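# Wheel utility cart through door into yellow bay

## Task

Push or pull the utility cart through the self-closing door into the other room and leave it parked in the yellow bay so that all four of its wheels sit inside the taped outline, none touching the tape. The case of copy paper has to rest in the cart's top tray without overhanging any edge. Before ending, wait until the door has closed. One or both robots may do the work. At the end both robots must have released everything and backed away; nothing may stay correct only because a robot is holding it. A robot falling over or being left tilted counts as failure.

## Robot and tools

Robots: r1 and r2, identical Hello Robot Stretch 3 units. Each has a two-wheel differential base (0.33 m long, 0.34 m wide, with a passive omni wheel at the rear), a lift carriage on a vertical mast, and a telescoping arm that sticks out to the robot's right. The base cannot strafe, so reaching further forward means driving. Turning in place pivots about the point midway between the drive wheels, 0.05 m behind the front edge; with the arm retracted and wrist folded the swept radius is 0.28 m, but an unfolded level wrist reaches beyond that.

Frames: each robot reports in its own base frame (origin on the floor between the drive wheels, x forward, y left, z up). The odometry frame is that base frame as it was when the scene began. hand_pose is in the base frame, located where the closed fingertips meet; with all wrist joints at zero its x axis points up, y back toward the mast, z toward the rear. Neither robot knows where the other is except through images, lidar_m, wrist_depth_mm and head_depth_mm.

execute_actions: argument "actions" is a list holding one action (or empty, which only returns state and images). The action is an object keyed "r1" and/or "r2". Per robot you may give "base", "joints", and "contact_limits"; everything given starts at once. "base" holds exactly one key: translate_m, a relative straight drive in metres from the base's last reported position, -1 to 1, positive forward; or rotate_rad, a relative in-place turn in radians, -3.2 to 3.2, positive counter-clockwise seen from above. "joints" holds absolute targets by name: lift_m 0 to 1.1 (arm height); arm_m 0 to 0.52 (extension); wrist_yaw_rad -1.345 to 4.42 (0 along the arm, positive toward the robot's front, 3.0 folded over the base); wrist_pitch_rad -1.57 to 0.451 (0 level, negative tips fingers down); wrist_roll_rad -2.911 to 2.911; gripper_m -0.089 to 0.179 (bigger is wider; the real fingertip gap is smaller by about 0.007 nearly closed to 0.025 fully open, and zero under 0.007); head_pan_rad -3.953 to 1.73 (0 ahead, positive left, -1.57 looks along the arm); head_tilt_rad -1.53 to 0.419 (negative down). "contact_limits" accepts only arm_m, an effort percentage 1 to 100 at which the arm's motion halts with contact_stop; lower is gentler. "cameras" optionally lists r1_head_camera, r1_nav_camera, r1_wrist_camera, r2_head_camera, r2_nav_camera, r2_wrist_camera or "all"; omitted/null means all, [] means none. Any unknown key, camera name or out-of-range number rejects the whole call and nothing moves. Anything left out of an action may still be driving toward an earlier target without the status showing it.

wait: seconds 0 to 10; commands nothing, returns state and images.
zoom_image: camera name plus region [x0, y0, x1, y1] in pixels of that camera's most recent full image, top-left origin, at most 504 by 504.
finished_scene: scene = the current scene's number; final and irreversible.
If a result reports a stop, later motion, wait and finish calls in the same reply are skipped.

Result lines: base_status and joint_status give how each commanded motion ended. "done" for the base only means the wheels turned the commanded amount (slip included). "off_target" means it stalled short and may still push. After contact_stop, time_out or torque_fault the old target is dropped; arm and lift go slack after contact_stop until commanded again (a loaded slack lift can sag). on_its_own covers uncommanded joints; "held at" is the target held, not the position. motor_effort is percent of maximum, positive toward larger joint values, peak in brackets; readings carry sizable offsets and noise. Positive wheel effort pushes forward. lidar_m: 12 sectors of 30 degrees, first straight ahead, going counter-clockwise (4th left, 7th behind, 10th right), distances from the base origin in a plane 0.17 m above the floor, 0.15 to 12 m, "-" for nothing; blind to glass and its own body, sees the other robot; the mast and a low lift block parts of sectors 5, 6, 9, 10. Depth grids are 7x7 median depths in mm (wrist 45 to 1000, head 280 to 4000, head grid is sideways). base_odometry counts wheel turns; heading -3.142 to 3.142, positive left. turned_by_wheels and turned_by_imu are turn since last result. base_tilt in degrees, forward and right positive, with a fixed offset up to about 4 degrees.

Speed: the base is fast (0.30 m/s, 1.9 rad/s) only with lift_m under 0.30, arm_m under 0.03 and wrist_yaw_rad over 2.54; otherwise 0.10 m/s and 0.63 rad/s.

Gripping: command gripper_m below the object's width to grasp; open at least 0.02 above the touch value to release. Neither reading nor status confirms a grasp. To re-squeeze, send a new value.

Avoid: robots pressing against each other (a firm press ends everything; once bases touch, even millimetres more is too much). Two robots given the same drive can differ by up to 2.5 cm per metre, which strains a shared load and can tip a robot. Folding or unfolding the wrist is safe only with lift_m 0.32 to 0.95, wrist_pitch_rad -0.4, roll near 0; once folded, lift may go down to 0.25. With yaw below -0.4 keep pitch at -0.5 or lower. Arm pushes on rigid things with the gripper above about 0.45 m, repeated pushes, driving while holding something fixed, and snags (worst reversing) can tip the robot; if it leans, back off in small steps, free the gripper, and drop the lift to about 0.2. The base, wrist and head never stop on contact; wrist servos overloaded for seconds cut out for 10 s. Avoid drops, slams and hard shoves. Loose objects may get nudged occasionally.

Each tool is called after ">>>" by a JSON object that holds its "op" and its "data", one argument or row to a line.

## Session

>>> {"op": "execute_actions", "data": {
  "actions": []
}}

Scene clock: 0.00 s.
r1.base_odometry: x=+0.000 y=+0.000 heading=+0.000 (m, m, rad; r1's odometry frame)
r1.turned_by_wheels: +0.000 (rad since the last result)
r1.turned_by_imu: +0.000 (rad since the last result)
r1.base_tilt: forward=+0.9 right=-2.5 (deg)
r1.lidar_m: 1.74 2.52 3.57 1.55 1.19 1.17 0.92 0.71 0.69 0.73 1.06 1.64
r1.head_depth_mm: 1558 1569 1565 1545 1552 1540 1533 / 1648 1681 1661 1659 1664 1651 1641 / 1675 1813 1801 1781 1770 1758 1748 / 1661 1948 1928 1919 1921 1897 1887 / 1675 2105 2107 2083 2074 2054 2020 / 1682 2278 2309 2282 2267 2262 2145 / 1683 2433 2563 2535 2512 2467 2177
r1.base_status: not commanded
r1.joint_positions: lift_m=+0.420 arm_m=+0.001 wrist_yaw_rad=+3.133 wrist_pitch_rad=-0.373 wrist_roll_rad=-0.016 gripper_m=+0.037 head_pan_rad=+0.003 head_tilt_rad=-0.002
r1.joint_status: not commanded
r1.motor_effort: left_wheel=+1 right_wheel=+0 lift_m=+22 arm_m=-1 wrist_yaw_rad=+0 wrist_pitch_rad=+8 wrist_roll_rad=+0 gripper_m=+0 head_pan_rad=+1 head_tilt_rad=+2 (%)
r1.hand_pose: x=-0.0193 y=+0.0839 z=+0.4428 quat_wxyz=(+0.134, +0.690, +0.130, +0.700) (m; r1's base frame)
r1.wrist_depth_mm: 868 - - - - - - / 915 - - - - - - / 903 - - - - - - / 963 - - - - - - / 836 828 802 812 824 779 780 / 703 686 - 695 651 669 651 / 582 590 573 580 571 572 576
r2.base_odometry: x=+0.000 y=+0.000 heading=+0.000 (m, m, rad; r2's odometry frame)
r2.turned_by_wheels: +0.000 (rad since the last result)
r2.turned_by_imu: +0.000 (rad since the last result)
r2.base_tilt: forward=-0.6 right=+0.3 (deg)
r2.lidar_m: 1.98 1.65 1.65 1.85 2.53 2.52 2.82 1.15 1.17 2.71 2.26 2.25
r2.head_depth_mm: 2010 2284 2287 2340 2318 2311 2233 / 2005 2472 2467 2470 2488 2478 2258 / 1998 2652 2679 2686 2698 2695 2241 / 2014 2603 2617 2623 2605 2619 2262 / 2017 2277 2278 2293 2313 2320 2210 / 1967 2041 2047 2052 2066 2079 2041 / 1815 1854 1850 1839 1863 1860 1883
r2.base_status: not commanded
r2.joint_positions: lift_m=+0.374 arm_m=-0.001 wrist_yaw_rad=+3.115 wrist_pitch_rad=-0.360 wrist_roll_rad=+0.003 gripper_m=+0.037 head_pan_rad=+0.008 head_tilt_rad=-0.015
r2.joint_status: not commanded
r2.motor_effort: left_wheel=+0 right_wheel=+0 lift_m=+26 arm_m=+0 wrist_yaw_rad=+1 wrist_pitch_rad=+5 wrist_roll_rad=+0 gripper_m=+0 head_pan_rad=+0 head_tilt_rad=+2 (%)
r2.hand_pose: x=-0.0152 y=+0.0872 z=+0.4001 quat_wxyz=(+0.136, +0.698, +0.117, +0.693) (m; r2's base frame)
r2.wrist_depth_mm: - - - - - - - / - - - - - - - / - - - - - - - / - - - - - - - / 797 806 - 824 849 832 855 / 657 676 - 689 693 695 695 / 568 574 - 573 559 587 586
pictures: r1_head_camera (sideways: a quarter turn clockwise sets it upright), r1_nav_camera (sideways: a quarter turn counterclockwise sets it upright), r1_wrist_camera, r2_head_camera (sideways: a quarter turn clockwise sets it upright), r2_nav_camera (sideways: a quarter turn counterclockwise sets it upright), r2_wrist_camera
Images, in order (width x height): r1_head_camera 896x504, r1_nav_camera 672x504, r1_wrist_camera 644x364, r2_head_camera 896x504, r2_nav_camera 672x504, r2_wrist_camera 644x364.

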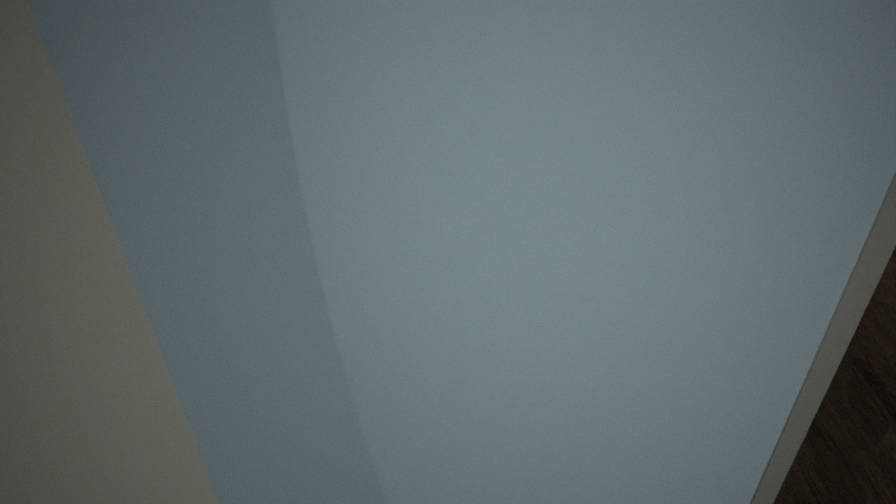

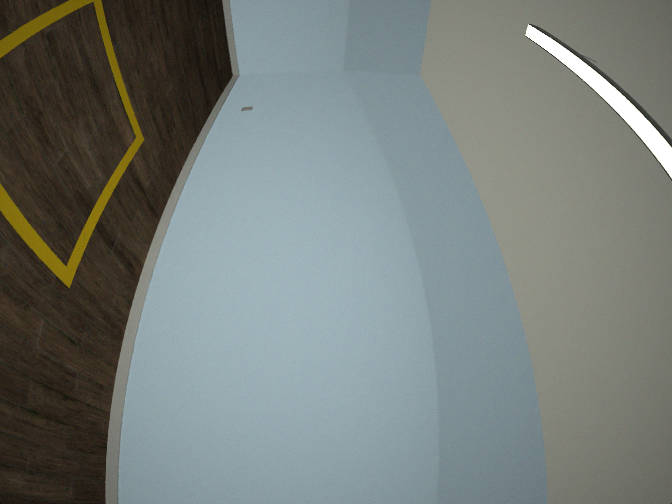

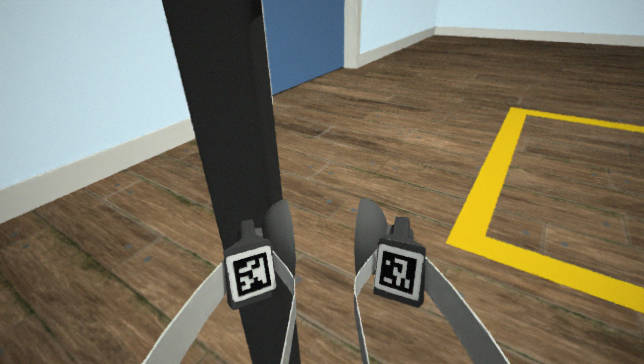

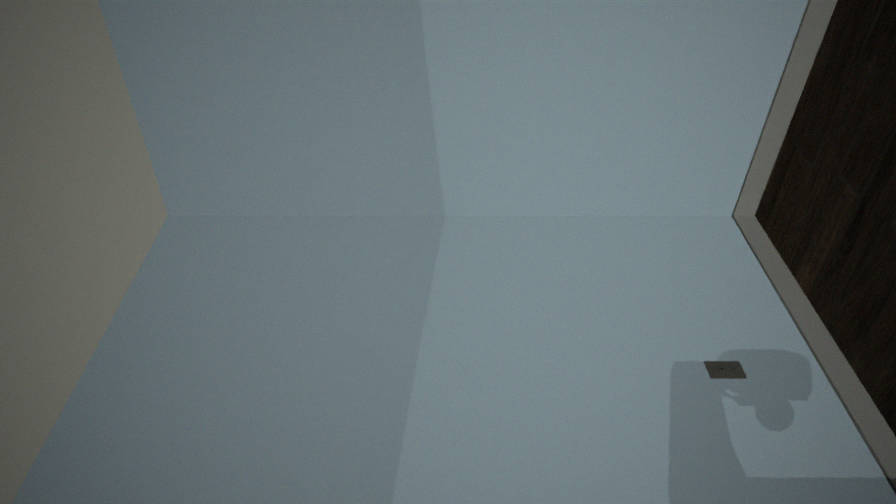

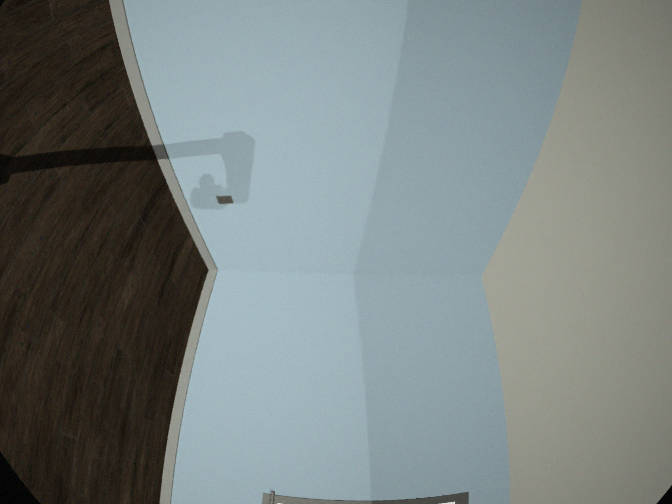

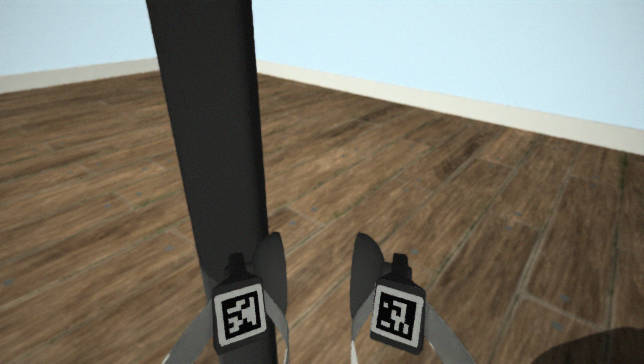

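>>> {"op": "execute_actions", "data": {
  "actions": [
    {"r1":{"base":{"rotate_rad":1.0},"joints":{"lift_m":0.25,"head_pan_rad":0.5,"head_tilt_rad":-0.5}},"r2":{"base":{"rotate_rad":-2.3},"joints":{"lift_m":0.25,"head_tilt_rad":-0.5}}}
  ],
  "cameras": ["r1_head_camera","r1_nav_camera","r2_head_camera","r2_nav_camera"]
}}

Scene clock: 5.03 s.
r1.base_odometry: x=+0.000 y=+0.000 heading=+1.000 (m, m, rad; r1's odometry frame)
r1.turned_by_wheels: +1.000 (rad since the last result)
r1.turned_by_imu: +0.989 (rad since the last result)
r1.base_tilt: forward=+0.8 right=-2.6 (deg)
r1.lidar_m: 4.02 1.62 1.20 1.16 0.97 0.71 0.69 0.72 1.00 1.64 1.72 2.37
r1.head_depth_mm: 3281 3505 3702 2832 2030 1566 1273 / 3025 3497 3794 2859 2014 1567 1274 / 2382 2650 2937 2858 2028 1559 1271 / 2029 2213 2404 2556 2021 1565 1274 / 1804 1924 2083 2237 2011 1563 1277 / 1561 1655 1757 1839 1849 1564 1272 / 1292 1362 1433 1523 1627 1560 1271
r1.base_status: done
r1.joint_positions: lift_m=+0.251 arm_m=+0.001 wrist_yaw_rad=+3.133 wrist_pitch_rad=-0.374 wrist_roll_rad=-0.016 gripper_m=+0.037 head_pan_rad=+0.493 head_tilt_rad=-0.494
r1.joint_status: all done
r1.motor_effort: left_wheel=-2(8) right_wheel=+2(8) lift_m=+13(16) arm_m=-1(0) wrist_yaw_rad=+0(0) wrist_pitch_rad=+8(8) wrist_roll_rad=+0(0) gripper_m=+0(0) head_pan_rad=+5(45) head_tilt_rad=-2(24) (%)
r1.hand_pose: x=-0.0193 y=+0.0838 z=+0.2732 quat_wxyz=(+0.134, +0.690, +0.130, +0.700) (m; r1's base frame)
r1.wrist_depth_mm: 772 - - - - - - / 788 - - - - - - / 770 959 - 954 931 913 929 / 706 742 722 719 698 697 683 / 585 587 574 569 579 559 547 / 485 498 - 497 - 467 454 / 428 - - - 404 398 393
r2.base_odometry: x=+0.000 y=+0.000 heading=-2.300 (m, m, rad; r2's odometry frame)
r2.turned_by_wheels: -2.300 (rad since the last result)
r2.turned_by_imu: -2.331 (rad since the last result)
r2.base_tilt: forward=-0.4 right=+0.1 (deg)
r2.lidar_m: 1.15 3.28 2.34 2.24 2.32 1.72 1.65 1.70 2.31 2.52 2.61 3.53
r2.head_depth_mm: 3741 - - 2834 2074 1628 1340 / 3766 - - 2823 2059 1618 1342 / 3755 3983 1706 1888 1963 1605 1332 / 3687 3878 1452 1607 1534 1559 1326 / 3677 3903 1493 1676 1729 1606 1326 / 3654 3985 1564 1680 1821 1610 1330 / 3638 3953 - 2755 2031 1603 1322
r2.base_status: done
r2.joint_positions: lift_m=+0.250 arm_m=-0.001 wrist_yaw_rad=+3.115 wrist_pitch_rad=-0.361 wrist_roll_rad=+0.003 gripper_m=+0.037 head_pan_rad=+0.008 head_tilt_rad=-0.494
r2.joint_status: all done
r2.motor_effort: left_wheel=+5(19) right_wheel=-4(11) lift_m=+23(17) arm_m=-1(1) wrist_yaw_rad=+1(1) wrist_pitch_rad=+6(6) wrist_roll_rad=+0(1) gripper_m=+0(0) head_pan_rad=-1(0) head_tilt_rad=-3(32) (%)
r2.hand_pose: x=-0.0152 y=+0.0870 z=+0.2758 quat_wxyz=(+0.137, +0.698, +0.118, +0.693) (m; r2's base frame)
r2.wrist_depth_mm: - - - - - - - / - - - - - - - / - - - - - - - / 771 769 - 800 806 818 821 / 605 619 - 619 630 631 636 / 502 511 - 525 531 524 523 / 438 - - - - 443 444
pictures: r1_head_camera (sideways: a quarter turn clockwise sets it upright), r1_nav_camera (sideways: a quarter turn counterclockwise sets it upright), r2_head_camera (sideways: a quarter turn clockwise sets it upright), r2_nav_camera (sideways: a quarter turn counterclockwise sets it upright)
camera_calibration (this result's frames):
r1_head_camera: T_world_to_cam=[[-0.373462, -0.2094, -0.903702, 1.1944], [-0.479295, 0.877638, -0.0052888, 0.0154522], [0.794231, 0.431164, -0.428129, 0.506155], [0, 0, 0, 1]] pos_world=[0.0514664, 0.0183112, 1.29617]
r1_nav_camera: T_world_to_cam=[[0.390991, 0.219101, 0.893935, -1.12402], [0.494935, -0.868923, -0.00350504, 0.0552466], [0.775993, 0.44381, -0.448182, 0.538215], [0, 0, 0, 1]] pos_world=[-0.00551147, 0.0554143, 1.24622]
r2_head_camera: T_world_to_cam=[[-0.496242, -0.0123005, -0.868097, 1.15097], [0.0207384, 0.999446, -0.0260167, 0.0343932], [0.867936, -0.0309135, -0.495712, 0.602264], [0, 0, 0, 1]] pos_world=[0.0477194, -0.00159855, 1.2986]
r2_nav_camera: T_world_to_cam=[[0.513885, 0.0247911, 0.857501, -1.07557], [-0.00812971, -0.999397, 0.0337654, 0.00760236], [0.857821, -0.0243228, -0.513373, 0.623001], [0, 0, 0, 1]] pos_world=[0.0183572, 0.0494154, 1.24188]
Images, in order (width x height): r1_head_camera 896x504, r1_nav_camera 672x504, r2_head_camera 896x504, r2_nav_camera 672x504.

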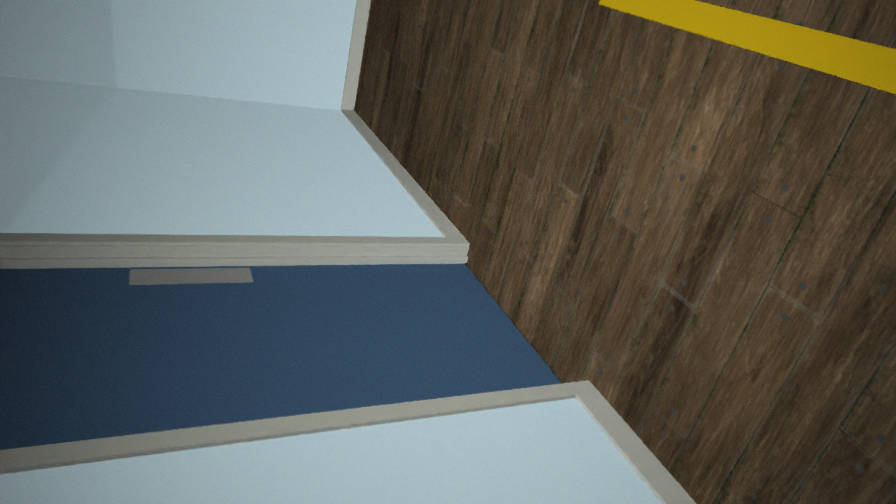

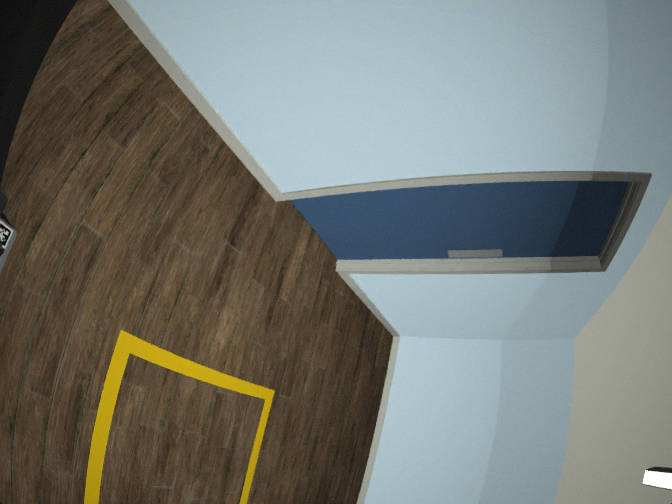

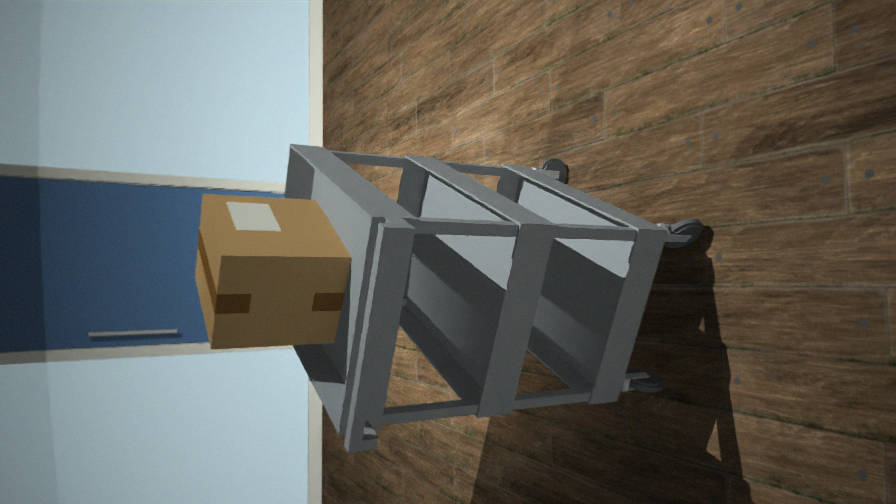

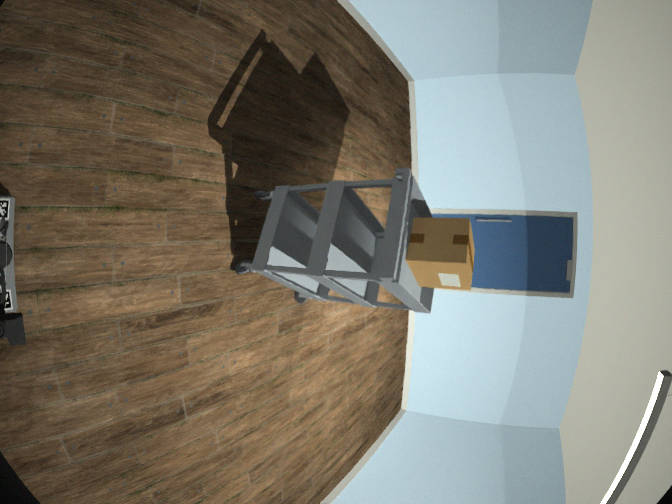

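>>> {"op": "execute_actions", "data": {
  "actions": [
    {"r1":{"base":{"translate_m":1.0}},"r2":{"base":{"rotate_rad":0.52}}}
  ],
  "cameras": []
}}

>>> {"op": "execute_actions", "data": {
  "actions": [
    {"r1":{"base":{"translate_m":0.9}},"r2":{"base":{"translate_m":0.63}}}
  ],
  "cameras": []
}}

>>> {"op": "execute_actions", "data": {
  "actions": [
    {"r1":{"base":{"rotate_rad":1.57},"joints":{"head_pan_rad":0,"head_tilt_rad":-0.8}},"r2":{"base":{"rotate_rad":-0.89},"joints":{"lift_m":0.4,"head_tilt_rad":-1.0}}}
  ],
  "cameras": []
}}

>>> {"op": "execute_actions", "data": {
  "actions": [
    {"r1":{"base":{"translate_m":1.0}},"r2":{"joints":{"wrist_yaw_rad":1.57,"wrist_pitch_rad":0,"gripper_m":0.15}}}
  ],
  "cameras": ["r1_nav_camera","r2_head_camera","r2_wrist_camera"]
}}

Scene clock: 17.63 s.
r1.base_odometry: x=+0.541 y=+0.841 heading=+1.000 (m, m, rad; r1's odometry frame)
r1.turned_by_wheels: +0.000 (rad since the last result)
r1.turned_by_imu: +0.005 (rad since the last result)
r1.base_tilt: forward=+0.9 right=-2.4 (deg)
r1.lidar_m: 3.05 1.62 1.27 1.15 1.20 1.66 1.68 1.75 1.71 1.67 1.73 2.41
r1.head_depth_mm: 2490 2673 2867 2859 2029 1550 1275 / 2608 2800 3021 2848 2014 1560 1270 / 2342 2585 2878 2835 2022 1566 1275 / 1934 2089 2285 2438 2033 1564 1281 / 1642 1766 1901 2052 2009 1567 1277 / 1436 1520 1617 1750 1874 1564 1276 / 1297 1387 1502 1602 1705 1566 1276
r1.base_status: done
r1.joint_positions: lift_m=+0.251 arm_m=+0.001 wrist_yaw_rad=+3.133 wrist_pitch_rad=-0.374 wrist_roll_rad=-0.016 gripper_m=+0.037 head_pan_rad=+0.493 head_tilt_rad=-0.495
r1.joint_status: not commanded
r1.motor_effort: left_wheel=-2(5) right_wheel=+3(9) lift_m=+13(13) arm_m=-1(0) wrist_yaw_rad=+0(0) wrist_pitch_rad=+8(8) wrist_roll_rad=+0(0) gripper_m=+0(1) head_pan_rad=+5(5) head_tilt_rad=-1(2) (%)
r1.hand_pose: x=-0.0193 y=+0.0838 z=+0.2732 quat_wxyz=(+0.134, +0.690, +0.130, +0.700) (m; r1's base frame)
r1.wrist_depth_mm: - - - - - - - / - - - - - - - / - - - 947 919 911 895 / 750 725 715 707 702 690 674 / 590 582 577 571 591 558 552 / 482 496 - 495 - 467 460 / 427 - - - 402 396 393
r2.base_odometry: x=+0.000 y=+0.000 heading=-1.780 (m, m, rad; r2's odometry frame)
r2.turned_by_wheels: +0.520 (rad since the last result)
r2.turned_by_imu: +0.528 (rad since the last result)
r2.base_tilt: forward=-0.4 right=+0.3 (deg)
r2.lidar_m: 3.26 2.35 2.25 2.33 1.72 1.65 1.71 2.29 2.52 2.61 3.51 1.15
r2.head_depth_mm: 3648 3901 3981 1621 1693 1540 1343 / 3807 - - 2690 1834 1619 1336 / 3953 - - 2838 2062 1613 1340 / - - - 2812 2064 1615 1332 / 3662 3919 - 2818 2028 1613 1327 / 3156 3405 3558 2776 2022 1604 1324 / 2787 2946 3121 2763 2028 1597 1332
r2.base_status: done
r2.joint_positions: lift_m=+0.250 arm_m=-0.001 wrist_yaw_rad=+3.115 wrist_pitch_rad=-0.361 wrist_roll_rad=+0.003 gripper_m=+0.037 head_pan_rad=+0.008 head_tilt_rad=-0.494
r2.joint_status: not commanded
r2.motor_effort: left_wheel=-4(12) right_wheel=+3(10) lift_m=+23(23) arm_m=-1(1) wrist_yaw_rad=-1(0) wrist_pitch_rad=+6(6) wrist_roll_rad=+0(0) gripper_m=+0(1) head_pan_rad=-1(0) head_tilt_rad=-3(3) (%)
r2.hand_pose: x=-0.0152 y=+0.0870 z=+0.2758 quat_wxyz=(+0.137, +0.698, +0.118, +0.693) (m; r2's base frame)
r2.wrist_depth_mm: - - - - - - - / - - - - - - - / - - - - - - - / 768 775 - 787 798 805 830 / 607 612 - 620 629 630 645 / 501 507 - 522 527 522 529 / 445 - - - - 442 447
pictures: none
No camera images: the call's "cameras" was empty. Leave "cameras" out to get every camera's image.

Scene clock: 22.33 s.
r1.base_odometry: x=+1.027 y=+1.598 heading=+0.999 (m, m, rad; r1's odometry frame)
r1.turned_by_wheels: +0.000 (rad since the last result)
r1.turned_by_imu: +0.004 (rad since the last result)
r1.base_tilt: forward=+0.8 right=-2.5 (deg)
r1.lidar_m: 2.17 1.57 1.15 1.15 1.26 1.64 2.57 2.33 1.74 1.68 1.76 2.24
r1.head_depth_mm: 1755 1890 2034 2196 2013 1561 1274 / 1851 1998 2153 2346 2013 1566 1271 / 1968 2114 2287 2486 2024 1560 1275 / 1895 2050 2246 2434 2026 1557 1277 / 1608 1734 1860 2024 1985 1566 1278 / 1403 1493 1595 1701 1802 1563 1275 / 1243 1310 1383 1474 1568 1542 1275
r1.base_status: done
r1.joint_positions: lift_m=+0.251 arm_m=+0.001 wrist_yaw_rad=+3.133 wrist_pitch_rad=-0.374 wrist_roll_rad=-0.016 gripper_m=+0.037 head_pan_rad=+0.493 head_tilt_rad=-0.495
r1.joint_status: not commanded
r1.motor_effort: left_wheel=-2(5) right_wheel=+3(9) lift_m=+13(13) arm_m=-1(0) wrist_yaw_rad=+0(0) wrist_pitch_rad=+8(8) wrist_roll_rad=+0(0) gripper_m=-2(0) head_pan_rad=+5(5) head_tilt_rad=-2(2) (%)
r1.hand_pose: x=-0.0193 y=+0.0838 z=+0.2732 quat_wxyz=(+0.134, +0.690, +0.130, +0.700) (m; r1's base frame)
r1.wrist_depth_mm: - - - - - - - / - - - - - - - / - - - 956 950 901 914 / 747 727 718 700 707 692 679 / 590 578 576 571 573 554 556 / 486 500 - 501 - 464 453 / 425 - - - 399 399 395
r2.base_odometry: x=-0.131 y=-0.616 heading=-1.780 (m, m, rad; r2's odometry frame)
r2.turned_by_wheels: +0.000 (rad since the last result)
r2.turned_by_imu: +0.003 (rad since the last result)
r2.base_tilt: forward=-0.5 right=+0.2 (deg)
r2.lidar_m: 2.79 2.02 1.94 2.01 2.29 2.21 2.28 2.95 2.83 2.92 0.71 0.72
r2.head_depth_mm: 3083 3334 3604 2825 2080 1620 1300 / 3262 3531 3769 2809 2050 1614 1335 / 3439 3702 3950 2804 2054 1609 1332 / 3546 3870 - 2799 2041 1608 1330 / 3103 3402 3632 2797 2037 1611 1329 / 2709 2874 3064 2795 2037 1604 1329 / 2392 2531 2695 2687 2036 1598 1320
r2.base_status: done
r2.joint_positions: lift_m=+0.250 arm_m=-0.001 wrist_yaw_rad=+3.115 wrist_pitch_rad=-0.361 wrist_roll_rad=+0.003 gripper_m=+0.037 head_pan_rad=+0.008 head_tilt_rad=-0.495
r2.joint_status: not commanded
r2.motor_effort: left_wheel=-5(12) right_wheel=+4(12) lift_m=+23(23) arm_m=+0(1) wrist_yaw_rad=+0(2) wrist_pitch_rad=+6(6) wrist_roll_rad=-1(1) gripper_m=+0(0) head_pan_rad=+0(0) head_tilt_rad=-3(3) (%)
r2.hand_pose: x=-0.0152 y=+0.0870 z=+0.2758 quat_wxyz=(+0.137, +0.698, +0.118, +0.693) (m; r2's base frame)
r2.wrist_depth_mm: - - - - - - - / - - - - - - - / - - - - - - - / 770 769 - 779 796 799 813 / 611 611 - 627 629 633 633 / 511 508 - 518 529 518 526 / 444 - - - - 441 445
pictures: none
No camera images: the call's "cameras" was empty. Leave "cameras" out to get every camera's image.

Scene clock: 24.63 s.
r1.base_odometry: x=+1.027 y=+1.598 heading=+2.569 (m, m, rad; r1's odometry frame)
r1.turned_by_wheels: +1.570 (rad since the last result)
r1.turned_by_imu: +1.550 (rad since the last result)
r1.base_tilt: forward=+0.9 right=-2.4 (deg)
r1.lidar_m: 1.14 1.26 1.62 2.57 2.36 1.74 1.68 1.75 2.25 2.17 1.58 1.15
r1.head_depth_mm: 916 1050 1224 1460 1499 1281 1113 / 974 1092 1252 1471 1510 1286 1117 / 995 1138 1324 1582 1508 1286 1112 / 998 1138 1328 1583 1517 1288 1114 / 999 1142 1322 1582 1512 1285 1114 / 1003 1145 1337 1602 1518 1283 1118 / 1001 1149 1335 1580 1513 1284 1116
r1.base_status: done
r1.joint_positions: lift_m=+0.251 arm_m=+0.001 wrist_yaw_rad=+3.133 wrist_pitch_rad=-0.374 wrist_roll_rad=-0.016 gripper_m=+0.037 head_pan_rad=+0.007 head_tilt_rad=-0.790
r1.joint_status: all done
r1.motor_effort: left_wheel=-2(8) right_wheel=+3(11) lift_m=+13(13) arm_m=-1(1) wrist_yaw_rad=+0(0) wrist_pitch_rad=+8(8) wrist_roll_rad=+0(0) gripper_m=-1(0) head_pan_rad=-4(44) head_tilt_rad=-4(20) (%)
r1.hand_pose: x=-0.0193 y=+0.0838 z=+0.2732 quat_wxyz=(+0.134, +0.690, +0.130, +0.700) (m; r1's base frame)
r1.wrist_depth_mm: - - - - - - - / - - - - - - - / - - - 952 917 907 880 / 747 741 727 709 713 681 683 / 583 586 573 566 581 561 547 / 483 496 - 495 - 465 461 / 426 - - - 403 399 394
r2.base_odometry: x=-0.131 y=-0.616 heading=-2.670 (m, m, rad; r2's odometry frame)
r2.turned_by_wheels: -0.890 (rad since the last result)
r2.turned_by_imu: -0.902 (rad since the last result)
r2.base_tilt: forward=-0.4 right=+0.2 (deg)
r2.lidar_m: 0.71 0.74 2.45 1.96 1.95 2.11 2.22 2.20 2.40 2.86 2.83 3.10
r2.head_depth_mm: 2602 2138 1820 1573 1391 1243 1127 / 2521 1960 1808 1561 1388 1238 1138 / 952 785 1097 1454 1379 1237 1121 / 898 788 1114 1392 1369 1232 1123 / 879 786 1111 1415 1363 1226 1122 / 882 727 1108 1386 1370 1220 1109 / 881 730 1660 1531 1357 1217 1108
r2.base_status: done
r2.joint_positions: lift_m=+0.400 arm_m=-0.001 wrist_yaw_rad=+3.115 wrist_pitch_rad=-0.361 wrist_roll_rad=+0.003 gripper_m=+0.037 head_pan_rad=+0.008 head_tilt_rad=-0.988
r2.joint_status: all done
r2.motor_effort: left_wheel=+5(16) right_wheel=-4(9) lift_m=+29(31) arm_m=-1(1) wrist_yaw_rad=+0(0) wrist_pitch_rad=+6(6) wrist_roll_rad=+0(1) gripper_m=+0(0) head_pan_rad=+0(0) head_tilt_rad=-6(36) (%)
r2.hand_pose: x=-0.0152 y=+0.0870 z=+0.4255 quat_wxyz=(+0.137, +0.698, +0.118, +0.693) (m; r2's base frame)
r2.wrist_depth_mm: - - - - - - - / - - - - - - - / - - - - - - - / - - - - - - - / 853 842 - 871 857 880 884 / 697 698 - 703 727 716 727 / 601 597 - 605 586 620 617
pictures: none
No camera images: the call's "cameras" was empty. Leave "cameras" out to get every camera's image.

Scene clock: 29.63 s.
r1.base_odometry: x=+0.187 y=+2.140 heading=+2.569 (m, m, rad; r1's odometry frame)
r1.turned_by_wheels: +0.000 (rad since the last result)
r1.turned_by_imu: +0.004 (rad since the last result)
r1.base_tilt: forward=+0.9 right=-2.5 (deg)
r1.lidar_m: 0.22 0.23 0.32 0.66 2.67 2.76 2.67 2.78 2.26 0.51 0.30 0.23
r1.head_depth_mm: - - - - 304 381 562 / - - - - 300 382 566 / - - - - 301 385 572 / - - - - 303 387 577 / - - - - 304 389 580 / - - - - 306 392 588 / - - - - 307 395 594
r1.base_status: done
r1.joint_positions: lift_m=+0.251 arm_m=+0.001 wrist_yaw_rad=+3.133 wrist_pitch_rad=-0.374 wrist_roll_rad=-0.016 gripper_m=+0.037 head_pan_rad=+0.007 head_tilt_rad=-0.791
r1.joint_status: not commanded
r1.motor_effort: left_wheel=-2(6) right_wheel=+3(9) lift_m=+13(13) arm_m=-1(1) wrist_yaw_rad=-1(0) wrist_pitch_rad=+8(8) wrist_roll_rad=+0(0) gripper_m=-1(1) head_pan_rad=-5(5) head_tilt_rad=-4(3) (%)
r1.hand_pose: x=-0.0193 y=+0.0838 z=+0.2732 quat_wxyz=(+0.134, +0.690, +0.130, +0.700) (m; r1's base frame)
r1.wrist_depth_mm: - - - - 613 421 277 / - - - - 655 418 279 / - - - 957 715 425 280 / 749 740 729 721 667 425 281 / 589 574 579 565 584 429 285 / 486 499 - 494 - 428 282 / 424 - - - 405 386 283
r2.base_odometry: x=-0.131 y=-0.616 heading=-2.670 (m, m, rad; r2's odometry frame)
r2.turned_by_wheels: +0.000 (rad since the last result)
r2.turned_by_imu: +0.000 (rad since the last result)
r2.base_tilt: forward=-0.4 right=+0.2 (deg)
r2.lidar_m: 0.71 0.74 2.45 1.96 1.95 2.11 2.22 2.20 2.39 2.86 2.83 3.09
r2.head_depth_mm: 2570 2132 1809 1571 1381 1241 1127 / 2509 1973 1801 1552 1380 1243 1140 / 958 788 1100 1449 1375 1234 1134 / 899 787 1117 1395 1369 1231 1127 / 882 788 1114 1413 1365 1226 1123 / 884 729 1109 1379 1363 1223 1109 / 880 731 1654 1534 1356 1220 1106
r2.base_status: not commanded
r2.joint_positions: lift_m=+0.400 arm_m=-0.001 wrist_yaw_rad=+1.572 wrist_pitch_rad=-0.026 wrist_roll_rad=+0.003 gripper_m=+0.150 head_pan_rad=+0.008 head_tilt_rad=-0.988
r2.joint_status: all done
r2.motor_effort: left_wheel=+5(4) right_wheel=-4(4) lift_m=+29(29) arm_m=-1(1) wrist_yaw_rad=-2(1) wrist_pitch_rad=+9(9) wrist_roll_rad=+0(0) gripper_m=+0(96) head_pan_rad=+0(0) head_tilt_rad=-6(6) (%)
r2.hand_pose: x=+0.2342 y=-0.1438 z=+0.5079 quat_wxyz=(+0.506, +0.507, -0.494, +0.493) (m; r2's base frame)
r2.wrist_depth_mm: - 719 720 795 - - - / - - - - - - - / - 633 - - - - - / - 632 628 - - - - / - - - - - - - / - 883 883 943 - - - / 944 678 680 737 927 879 988
pictures: r1_nav_camera (sideways: a quarter turn counterclockwise sets it upright), r2_head_camera (sideways: a quarter turn clockwise sets it upright), r2_wrist_camera
camera_calibration (this result's frames):
r1_nav_camera: T_world_to_cam=[[0.689837, 0.0127638, 0.723852, -0.904102], [0.0296134, -0.999505, -0.0105974, 0.0673158], [0.723359, 0.0287462, -0.689874, 0.85297], [0, 0, 0, 1]] pos_world=[0.00468563, 0.0543026, 1.24359]
r2_head_camera: T_world_to_cam=[[-0.848302, -0.0152305, -0.529294, 0.711575], [0.00493765, 0.999315, -0.036669, 0.0483372], [0.52949, -0.0337198, -0.847646, 1.06207], [0, 0, 0, 1]] pos_world=[0.0410381, -0.00165376, 1.27866]
r2_wrist_camera: T_world_to_cam=[[-0.00727021, -0.99981, 0.0180659, -0.15131], [-0.144539, -0.016826, -0.989356, 0.582704], [0.989472, -0.00980405, -0.144389, 0.00532739], [0, 0, 0, 1]] pos_world=[0.0778519, -0.141425, 0.580005]
Images, in order (width x height): r1_nav_camera 672x504, r2_head_camera 896x504, r2_wrist_camera 644x364.

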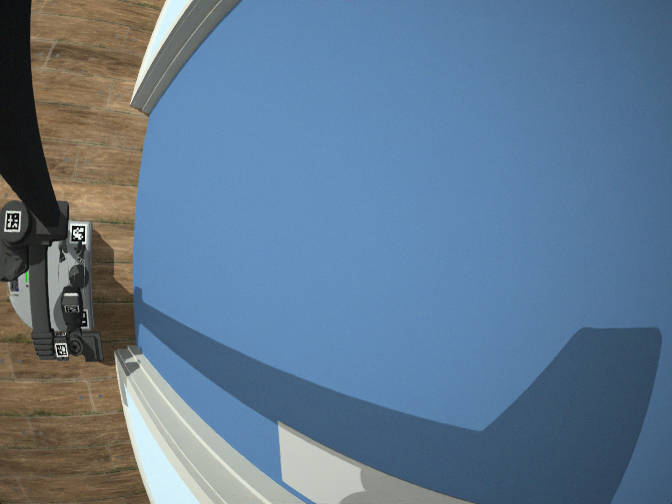

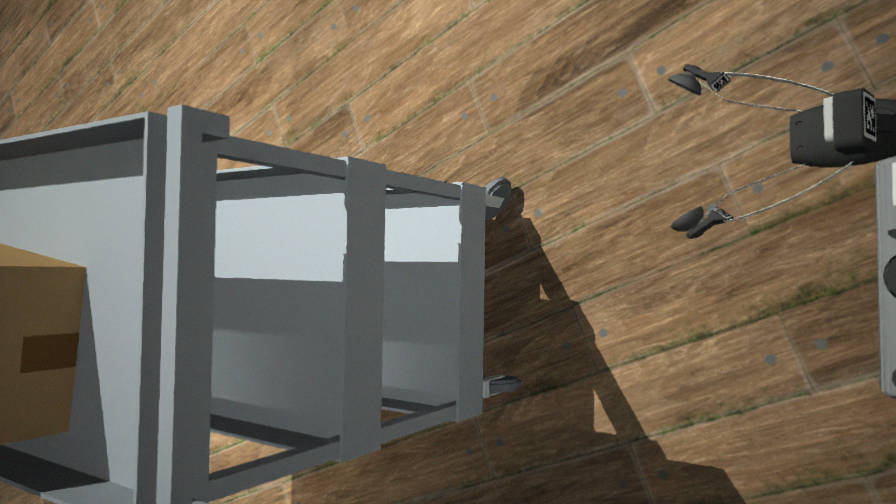

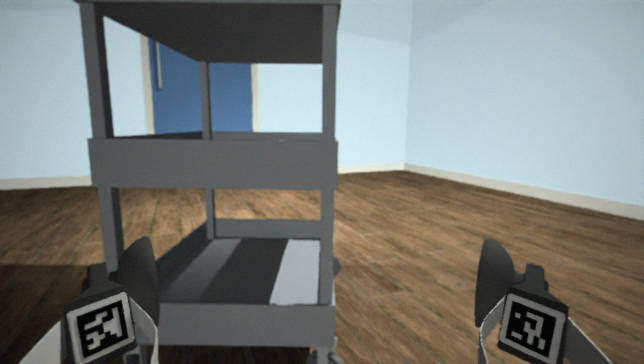

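>>> {"op": "execute_actions", "data": {
  "actions": [
    {"r1":{"base":{"rotate_rad":0.3},"joints":{"lift_m":0.32}},"r2":{"base":{"translate_m":0.49},"joints":{"lift_m":0.27}}}
  ],
  "cameras": []
}}

>>> {"op": "execute_actions", "data": {
  "actions": [
    {"r1":{"base":{"translate_m":0.9},"joints":{"head_tilt_rad":-1.3}},"r2":{"joints":{"gripper_m":-0.02}}}
  ],
  "cameras": ["r1_nav_camera","r2_nav_camera","r2_wrist_camera"]
}}

Scene clock: 38.47 s.
r1.base_odometry: x=+0.187 y=+2.140 heading=+2.869 (m, m, rad; r1's odometry frame)
r1.turned_by_wheels: +0.300 (rad since the last result)
r1.turned_by_imu: +0.297 (rad since the last result)
r1.base_tilt: forward=+0.9 right=-2.4 (deg)
r1.lidar_m: 0.22 0.26 0.48 2.56 2.99 2.67 2.68 2.46 2.19 0.30 0.25 0.22
r1.head_depth_mm: - - - - - 325 439 / - - - - 292 349 485 / - - - - 303 377 541 / - - - - 312 411 613 / - - - - 331 451 707 / - - - 295 358 501 834 / - - - 304 387 562 1022
r1.base_status: done
r1.joint_positions: lift_m=+0.319 arm_m=+0.001 wrist_yaw_rad=+3.133 wrist_pitch_rad=-0.374 wrist_roll_rad=-0.016 gripper_m=+0.037 head_pan_rad=+0.007 head_tilt_rad=-0.791
r1.joint_status: all done
r1.motor_effort: left_wheel=-1(7) right_wheel=+3(7) lift_m=+29(29) arm_m=-1(1) wrist_yaw_rad=+0(0) wrist_pitch_rad=+8(8) wrist_roll_rad=+0(0) gripper_m=-2(1) head_pan_rad=-4(5) head_tilt_rad=-4(4) (%)
r1.hand_pose: x=-0.0193 y=+0.0838 z=+0.3422 quat_wxyz=(+0.134, +0.690, +0.130, +0.700) (m; r1's base frame)
r1.wrist_depth_mm: - - - - - 674 456 / - - - - - 596 437 / - - - - - 645 420 / 875 853 838 835 824 680 406 / 699 679 682 673 685 635 388 / 571 565 - 550 535 549 378 / 489 501 - - 472 466 362
r2.base_odometry: x=-0.567 y=-0.839 heading=-2.670 (m, m, rad; r2's odometry frame)
r2.turned_by_wheels: +0.000 (rad since the last result)
r2.turned_by_imu: +0.003 (rad since the last result)
r2.base_tilt: forward=-0.4 right=+0.3 (deg)
r2.lidar_m: 0.22 0.23 0.32 2.15 2.13 2.31 2.69 2.66 2.89 2.67 2.65 0.23
r2.head_depth_mm: 2570 2130 1808 1484 469 1190 1127 / 2602 791 655 588 515 1187 1133 / 2572 791 671 584 514 782 1150 / 441 531 642 582 514 782 1122 / 425 495 609 580 517 785 1123 / 432 504 623 577 516 784 1112 / 431 513 621 575 518 784 1106
r2.base_status: done
r2.joint_positions: lift_m=+0.270 arm_m=-0.001 wrist_yaw_rad=+1.572 wrist_pitch_rad=-0.024 wrist_roll_rad=+0.003 gripper_m=+0.150 head_pan_rad=+0.008 head_tilt_rad=-0.988
r2.joint_status: all done
r2.motor_effort: left_wheel=+4(12) right_wheel=-3(4) lift_m=+23(23) arm_m=+0(1) wrist_yaw_rad=-2(2) wrist_pitch_rad=+8(9) wrist_roll_rad=+0(0) gripper_m=+0(1) head_pan_rad=+0(0) head_tilt_rad=-6(7) (%)
r2.hand_pose: x=+0.2342 y=-0.1439 z=+0.3786 quat_wxyz=(+0.505, +0.507, -0.494, +0.493) (m; r2's base frame)
r2.wrist_depth_mm: 126 126 125 126 126 - - / 130 129 129 128 129 - - / - - - 638 - - - / - - - - - - - / - 763 778 756 - - - / 534 616 622 559 878 - 953 / 475 449 472 430 683 699 774
pictures: none
No camera images: the call's "cameras" was empty. Leave "cameras" out to get every camera's image.

Scene clock: 48.57 s.
r1.base_odometry: x=-0.680 y=+2.381 heading=+2.871 (m, m, rad; r1's odometry frame)
r1.turned_by_wheels: +0.002 (rad since the last result)
r1.turned_by_imu: +0.620 (rad since the last result)
r1.base_tilt: forward=+0.8 right=-2.4 (deg)
r1.lidar_m: - - 0.15 0.19 3.28 3.31 0.69 1.00 2.53 3.18 0.15 -
r1.head_depth_mm: - - - - 725 1158 1095 / - - - - 693 1158 1088 / - - - - 541 - 1080 / - - - - 543 - 1079 / - - - - 488 - - / - - - - 436 1175 - / - - - - 377 1156 1080
r1.base_status: translate_m off_target (by the wheels' count: +0.8997 of +0.9000)
r1.joint_positions: lift_m=+0.320 arm_m=+0.001 wrist_yaw_rad=+3.133 wrist_pitch_rad=-0.375 wrist_roll_rad=-0.016 gripper_m=+0.037 head_pan_rad=+0.001 head_tilt_rad=-1.290
r1.joint_status: all done
r1.on_its_own: left_wheel is at rest, and its effort (+51) is outside its rest range (-18 to +18)
r1.motor_effort: left_wheel=+51(66) right_wheel=+0(37) lift_m=+21(29) arm_m=+0(1) wrist_yaw_rad=+0(14) wrist_pitch_rad=+9(9) wrist_roll_rad=+1(0) gripper_m=-1(1) head_pan_rad=+0(5) head_tilt_rad=-4(28) (%)
r1.hand_pose: x=-0.0192 y=+0.0837 z=+0.3424 quat_wxyz=(+0.134, +0.690, +0.130, +0.700) (m; r1's base frame)
r1.wrist_depth_mm: - - - 549 218 132 94 / - - - 593 226 135 96 / - - - 651 236 138 97 / 871 853 840 739 243 141 99 / 701 688 674 642 226 145 101 / 569 568 - 561 255 147 102 / 485 502 - - 251 142 104
r2.base_odometry: x=-0.567 y=-0.839 heading=-2.670 (m, m, rad; r2's odometry frame)
r2.turned_by_wheels: +0.000 (rad since the last result)
r2.turned_by_imu: +0.000 (rad since the last result)
r2.base_tilt: forward=-0.4 right=+0.0 (deg)
r2.lidar_m: 0.22 0.23 0.32 2.15 2.13 2.32 2.68 2.66 2.90 2.67 2.65 0.22
r2.head_depth_mm: 2584 2125 1808 1544 513 1202 1127 / 2564 793 647 576 504 1188 1128 / 2579 790 673 585 507 765 1134 / 465 578 643 583 511 776 1126 / 424 493 607 580 514 786 1122 / 431 503 621 578 520 1005 1112 / 431 515 621 575 487 884 1108
r2.base_status: not commanded
r2.joint_positions: lift_m=+0.270 arm_m=-0.001 wrist_yaw_rad=+1.549 wrist_pitch_rad=-0.024 wrist_roll_rad=+0.003 gripper_m=-0.019 head_pan_rad=+0.008 head_tilt_rad=-0.988
r2.joint_status: all done
r2.on_its_own: wrist_yaw_rad is at rest, and its effort (+25) is outside its rest range (-12 to +12)
r2.motor_effort: left_wheel=+1(4) right_wheel=-2(4) lift_m=+23(23) arm_m=+0(1) wrist_yaw_rad=+25(40) wrist_pitch_rad=+8(8) wrist_roll_rad=+0(0) gripper_m=-22(98) head_pan_rad=+0(0) head_tilt_rad=-7(6) (%)
r2.hand_pose: x=+0.2342 y=-0.1498 z=+0.3786 quat_wxyz=(+0.511, +0.501, -0.500, +0.488) (m; r2's base frame)
r2.wrist_depth_mm: 122 122 122 122 - - - / 125 125 125 125 - - - / - - - 134 - - - / - - - 138 - - - / - 758 765 141 - - - / 558 621 627 144 955 959 957 / 469 465 455 149 686 724 730
pictures: r1_nav_camera (sideways: a quarter turn counterclockwise sets it upright), r2_nav_camera (sideways: a quarter turn counterclockwise sets it upright), r2_wrist_camera
camera_calibration (this result's frames):
r1_nav_camera: T_world_to_cam=[[0.952216, 0.00904085, 0.30529, -0.36044], [0.0159542, -0.99967, -0.0201579, 0.0798356], [0.305007, 0.0240654, -0.952046, 1.1963], [0, 0, 0, 1]] pos_world=[-0.0229362, 0.0542786, 1.25058]
r2_nav_camera: T_world_to_cam=[[0.858827, 0.027662, 0.511518, -0.626794], [0.00983888, -0.999248, 0.0375184, 0.00263014], [0.512171, -0.027189, -0.858453, 1.07392], [0, 0, 0, 1]] pos_world=[-0.0117471, 0.0491653, 1.24242]
r2_wrist_camera: T_world_to_cam=[[-0.0306227, -0.999368, 0.0180548, -0.149398], [-0.143323, -0.0134863, -0.989584, 0.45495], [0.989202, -0.0328914, -0.14282, -0.0173794], [0, 0, 0, 1]] pos_world=[0.0778218, -0.143739, 0.450427]
Images, in order (width x height): r1_nav_camera 672x504, r2_nav_camera 672x504, r2_wrist_camera 644x364.

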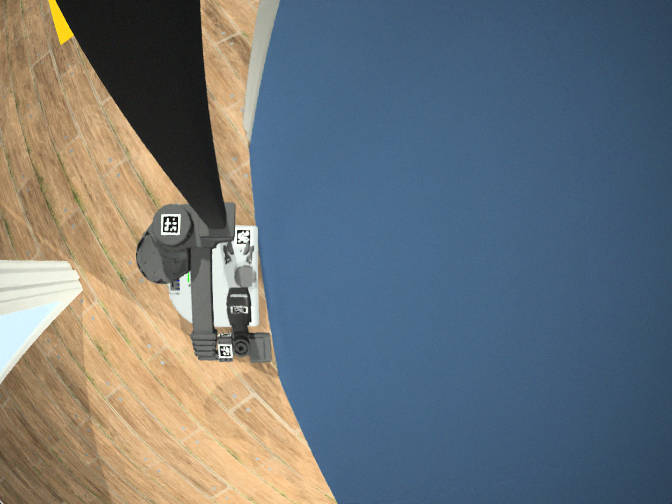

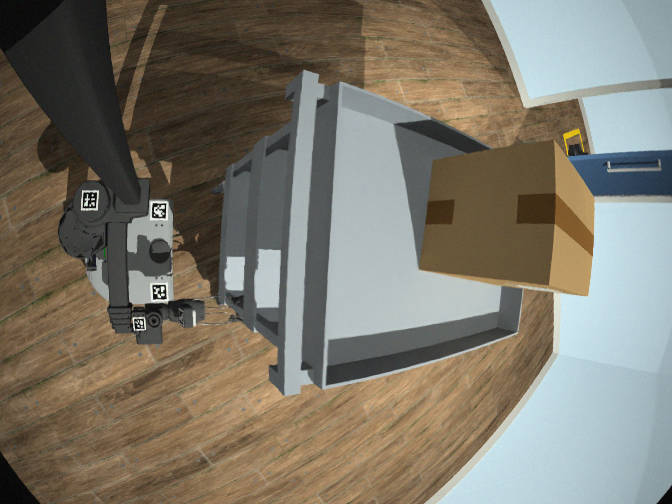

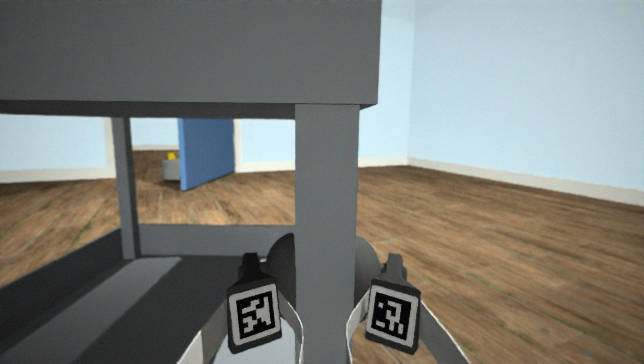

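>>> {"op": "execute_actions", "data": {
  "actions": [
    {"r1":{"base":{"rotate_rad":-1.45}},"r2":{"joints":{"arm_m":0.2}}}
  ],
  "cameras": []
}}

>>> {"op": "execute_actions", "data": {
  "actions": [
    {"r1":{"base":{"translate_m":0.3}}}
  ],
  "cameras": ["r1_nav_camera","r2_nav_camera"]
}}

Scene clock: 55.37 s.
r1.base_odometry: x=-0.680 y=+2.381 heading=+1.421 (m, m, rad; r1's odometry frame)
r1.turned_by_wheels: -1.449 (rad since the last result)
r1.turned_by_imu: -1.382 (rad since the last result)
r1.base_tilt: forward=+0.9 right=-2.4 (deg)
r1.lidar_m: 3.77 0.36 0.22 0.20 0.20 0.24 0.44 3.27 3.29 0.68 1.88 2.64
r1.head_depth_mm: 1651 1511 1407 1323 1231 1161 1093 / 1644 1532 1410 1321 1232 1159 1085 / 1645 1528 1414 1314 1234 - 1079 / 1653 1524 1403 1316 1235 - 1075 / 1644 1519 1408 1317 1238 - - / 1657 1523 1414 1297 981 814 - / 1659 1526 1404 729 640 562 514
r1.base_status: rotate_rad off_target (by the wheels' count: -1.4491 of -1.4500)
r1.joint_positions: lift_m=+0.320 arm_m=+0.001 wrist_yaw_rad=+3.133 wrist_pitch_rad=-0.375 wrist_roll_rad=-0.016 gripper_m=+0.037 head_pan_rad=+0.001 head_tilt_rad=-1.291
r1.joint_status: not commanded
r1.on_its_own: right_wheel is at rest, and its effort (-19) is outside its rest range (-18 to +18)
r1.motor_effort: left_wheel=+11(70) right_wheel=-19(45) lift_m=+22(22) arm_m=+0(0) wrist_yaw_rad=+0(0) wrist_pitch_rad=+9(9) wrist_roll_rad=+0(0) gripper_m=-1(1) head_pan_rad=+0(1) head_tilt_rad=-4(4) (%)
r1.hand_pose: x=-0.0192 y=+0.0838 z=+0.3425 quat_wxyz=(+0.134, +0.690, +0.130, +0.700) (m; r1's base frame)
r1.wrist_depth_mm: 183 191 - 212 225 238 254 / 195 204 - 229 244 260 280 / 209 219 - 250 267 289 310 / 226 239 250 272 295 320 349 / 246 259 275 303 329 362 395 / 271 289 - 338 384 411 464 / 301 315 - - 441 459 464
r2.base_odometry: x=-0.567 y=-0.839 heading=-2.670 (m, m, rad; r2's odometry frame)
r2.turned_by_wheels: +0.000 (rad since the last result)
r2.turned_by_imu: +0.001 (rad since the last result)
r2.base_tilt: forward=-0.3 right=+0.2 (deg)
r2.lidar_m: 0.15 0.15 2.67 2.14 2.13 2.31 2.68 2.66 2.90 2.68 0.26 0.16
r2.head_depth_mm: 2583 742 668 589 521 489 1127 / 406 449 648 587 520 439 1122 / 404 433 534 585 517 433 1117 / 400 426 526 583 515 474 1101 / 399 422 517 580 515 475 1084 / 396 416 513 577 513 460 394 / 2317 722 674 609 1314 1200 1093
r2.base_status: not commanded
r2.joint_positions: lift_m=+0.270 arm_m=+0.200 wrist_yaw_rad=+1.631 wrist_pitch_rad=-0.023 wrist_roll_rad=+0.003 gripper_m=-0.019 head_pan_rad=+0.008 head_tilt_rad=-0.988
r2.joint_status: all done
r2.on_its_own: wrist_yaw_rad is held at +1.615, not at your +1.570, by its stall guard, which is not easing now; wrist_yaw_rad is at rest, and its effort (-18) is outside its rest range (-12 to +12)
r2.motor_effort: left_wheel=+11(12) right_wheel=-12(17) lift_m=+23(23) arm_m=+4(8) wrist_yaw_rad=-18(54) wrist_pitch_rad=+8(8) wrist_roll_rad=+0(0) gripper_m=-22(25) head_pan_rad=+0(0) head_tilt_rad=-6(6) (%)
r2.hand_pose: x=+0.2338 y=-0.3291 z=+0.3787 quat_wxyz=(+0.490, +0.521, -0.479, +0.508) (m; r2's base frame)
r2.wrist_depth_mm: 113 116 121 126 - - - / 115 119 124 129 - - - / - - - 140 - - - / - - - 144 - - - / - 721 736 146 - - - / 597 614 623 150 950 954 960 / 470 468 450 154 684 712 723
pictures: none
No camera images: the call's "cameras" was empty. Leave "cameras" out to get every camera's image.

Scene clock: 59.40 s.
r1.base_odometry: x=-0.636 y=+2.678 heading=+1.422 (m, m, rad; r1's odometry frame)
r1.turned_by_wheels: +0.001 (rad since the last result)
r1.turned_by_imu: +0.002 (rad since the last result)
r1.base_tilt: forward=+0.8 right=-2.5 (deg)
r1.lidar_m: 3.58 1.78 0.20 0.18 0.19 0.24 0.52 3.52 0.76 0.96 2.36 2.50
r1.head_depth_mm: 1653 1518 1414 1310 1232 1163 1092 / 1654 1514 1411 1315 1232 1160 1089 / 1648 1520 1410 1320 1232 - 1075 / 1646 1514 1411 1317 1233 - 1077 / 1650 1519 1413 1321 1233 - - / 1649 1525 1418 1313 942 752 - / 1659 1524 1411 1324 560 524 516
r1.base_status: done
r1.joint_positions: lift_m=+0.320 arm_m=+0.001 wrist_yaw_rad=+3.133 wrist_pitch_rad=-0.375 wrist_roll_rad=-0.016 gripper_m=+0.037 head_pan_rad=+0.001 head_tilt_rad=-1.291
r1.joint_status: not commanded
r1.motor_effort: left_wheel=+9(20) right_wheel=-12(15) lift_m=+21(22) arm_m=+0(0) wrist_yaw_rad=+0(0) wrist_pitch_rad=+8(8) wrist_roll_rad=+0(0) gripper_m=+1(1) head_pan_rad=+0(0) head_tilt_rad=-4(3) (%)
r1.hand_pose: x=-0.0192 y=+0.0838 z=+0.3425 quat_wxyz=(+0.134, +0.690, +0.130, +0.700) (m; r1's base frame)
r1.wrist_depth_mm: 182 188 - 199 204 212 - / 198 203 - 215 222 230 - / 213 219 - 235 243 253 - / 231 239 246 257 266 287 810 / 253 262 270 287 294 605 650 / 283 293 - 320 344 529 537 / 316 323 - - 390 468 463
r2.base_odometry: x=-0.567 y=-0.839 heading=-2.670 (m, m, rad; r2's odometry frame)
r2.turned_by_wheels: +0.000 (rad since the last result)
r2.turned_by_imu: +0.000 (rad since the last result)
r2.base_tilt: forward=-0.3 right=+0.4 (deg)
r2.lidar_m: 0.15 0.15 2.67 2.15 2.13 2.32 2.69 2.66 2.89 2.68 0.26 0.16
r2.head_depth_mm: 2578 742 667 589 522 488 1128 / 406 449 648 587 519 439 1125 / 404 433 534 586 517 434 1123 / 401 426 525 582 515 475 1103 / 399 422 518 580 514 475 1088 / 396 416 513 578 511 460 394 / 2273 722 676 610 1314 1202 1095
r2.base_status: not commanded
r2.joint_positions: lift_m=+0.270 arm_m=+0.200 wrist_yaw_rad=+1.631 wrist_pitch_rad=-0.023 wrist_roll_rad=+0.003 gripper_m=-0.019 head_pan_rad=+0.008 head_tilt_rad=-0.988
r2.joint_status: not commanded
r2.on_its_own: wrist_yaw_rad is held at +1.615, not at your +1.570, by its stall guard, which is not easing now; wrist_yaw_rad is at rest, and its effort (-18) is outside its rest range (-12 to +12)
r2.motor_effort: left_wheel=+11(11) right_wheel=-12(12) lift_m=+23(23) arm_m=+4(4) wrist_yaw_rad=-18(17) wrist_pitch_rad=+8(8) wrist_roll_rad=+0(0) gripper_m=-21(21) head_pan_rad=-1(0) head_tilt_rad=-7(7) (%)
r2.hand_pose: x=+0.2338 y=-0.3291 z=+0.3787 quat_wxyz=(+0.490, +0.521, -0.479, +0.508) (m; r2's base frame)
r2.wrist_depth_mm: 113 116 121 126 - - - / 116 118 124 130 - - - / - - - 140 - - - / - - - 143 - - - / - 719 739 146 - - - / 591 621 628 149 957 961 973 / 472 475 453 155 684 733 725
pictures: r1_nav_camera (sideways: a quarter turn counterclockwise sets it upright), r2_nav_camera (sideways: a quarter turn counterclockwise sets it upright)
camera_calibration (this result's frames):
r1_nav_camera: T_world_to_cam=[[0.952353, 0.00848281, 0.304881, -0.359908], [0.0153596, -0.999679, -0.0201643, 0.0798475], [0.304612, 0.0238864, -0.952177, 1.19647], [0, 0, 0, 1]] pos_world=[-0.0229264, 0.0542956, 1.25059]
r2_nav_camera: T_world_to_cam=[[0.858827, 0.0276621, 0.511518, -0.626794], [0.00983899, -0.999248, 0.0375184, 0.00263014], [0.512171, -0.027189, -0.858453, 1.07392], [0, 0, 0, 1]] pos_world=[-0.0117471, 0.0491653, 1.24242]
Images, in order (width x height): r1_nav_camera 672x504, r2_nav_camera 672x504.

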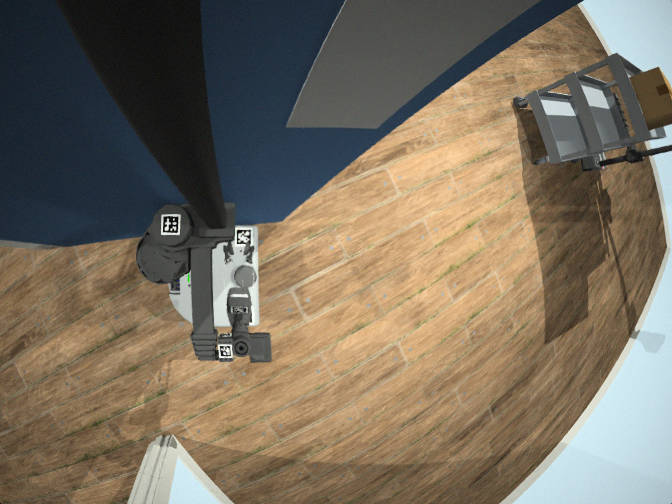

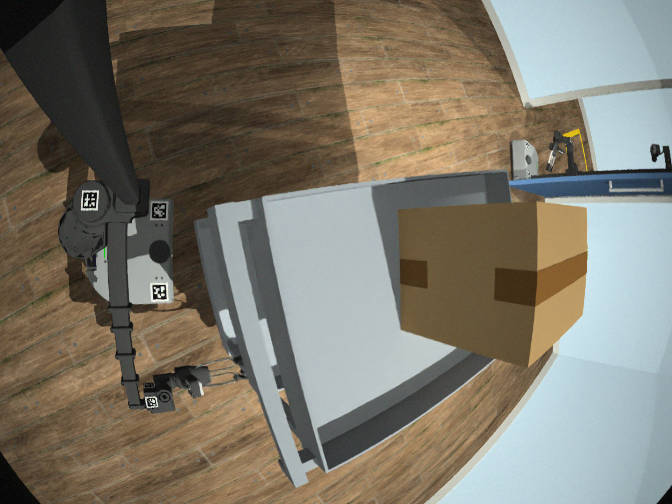

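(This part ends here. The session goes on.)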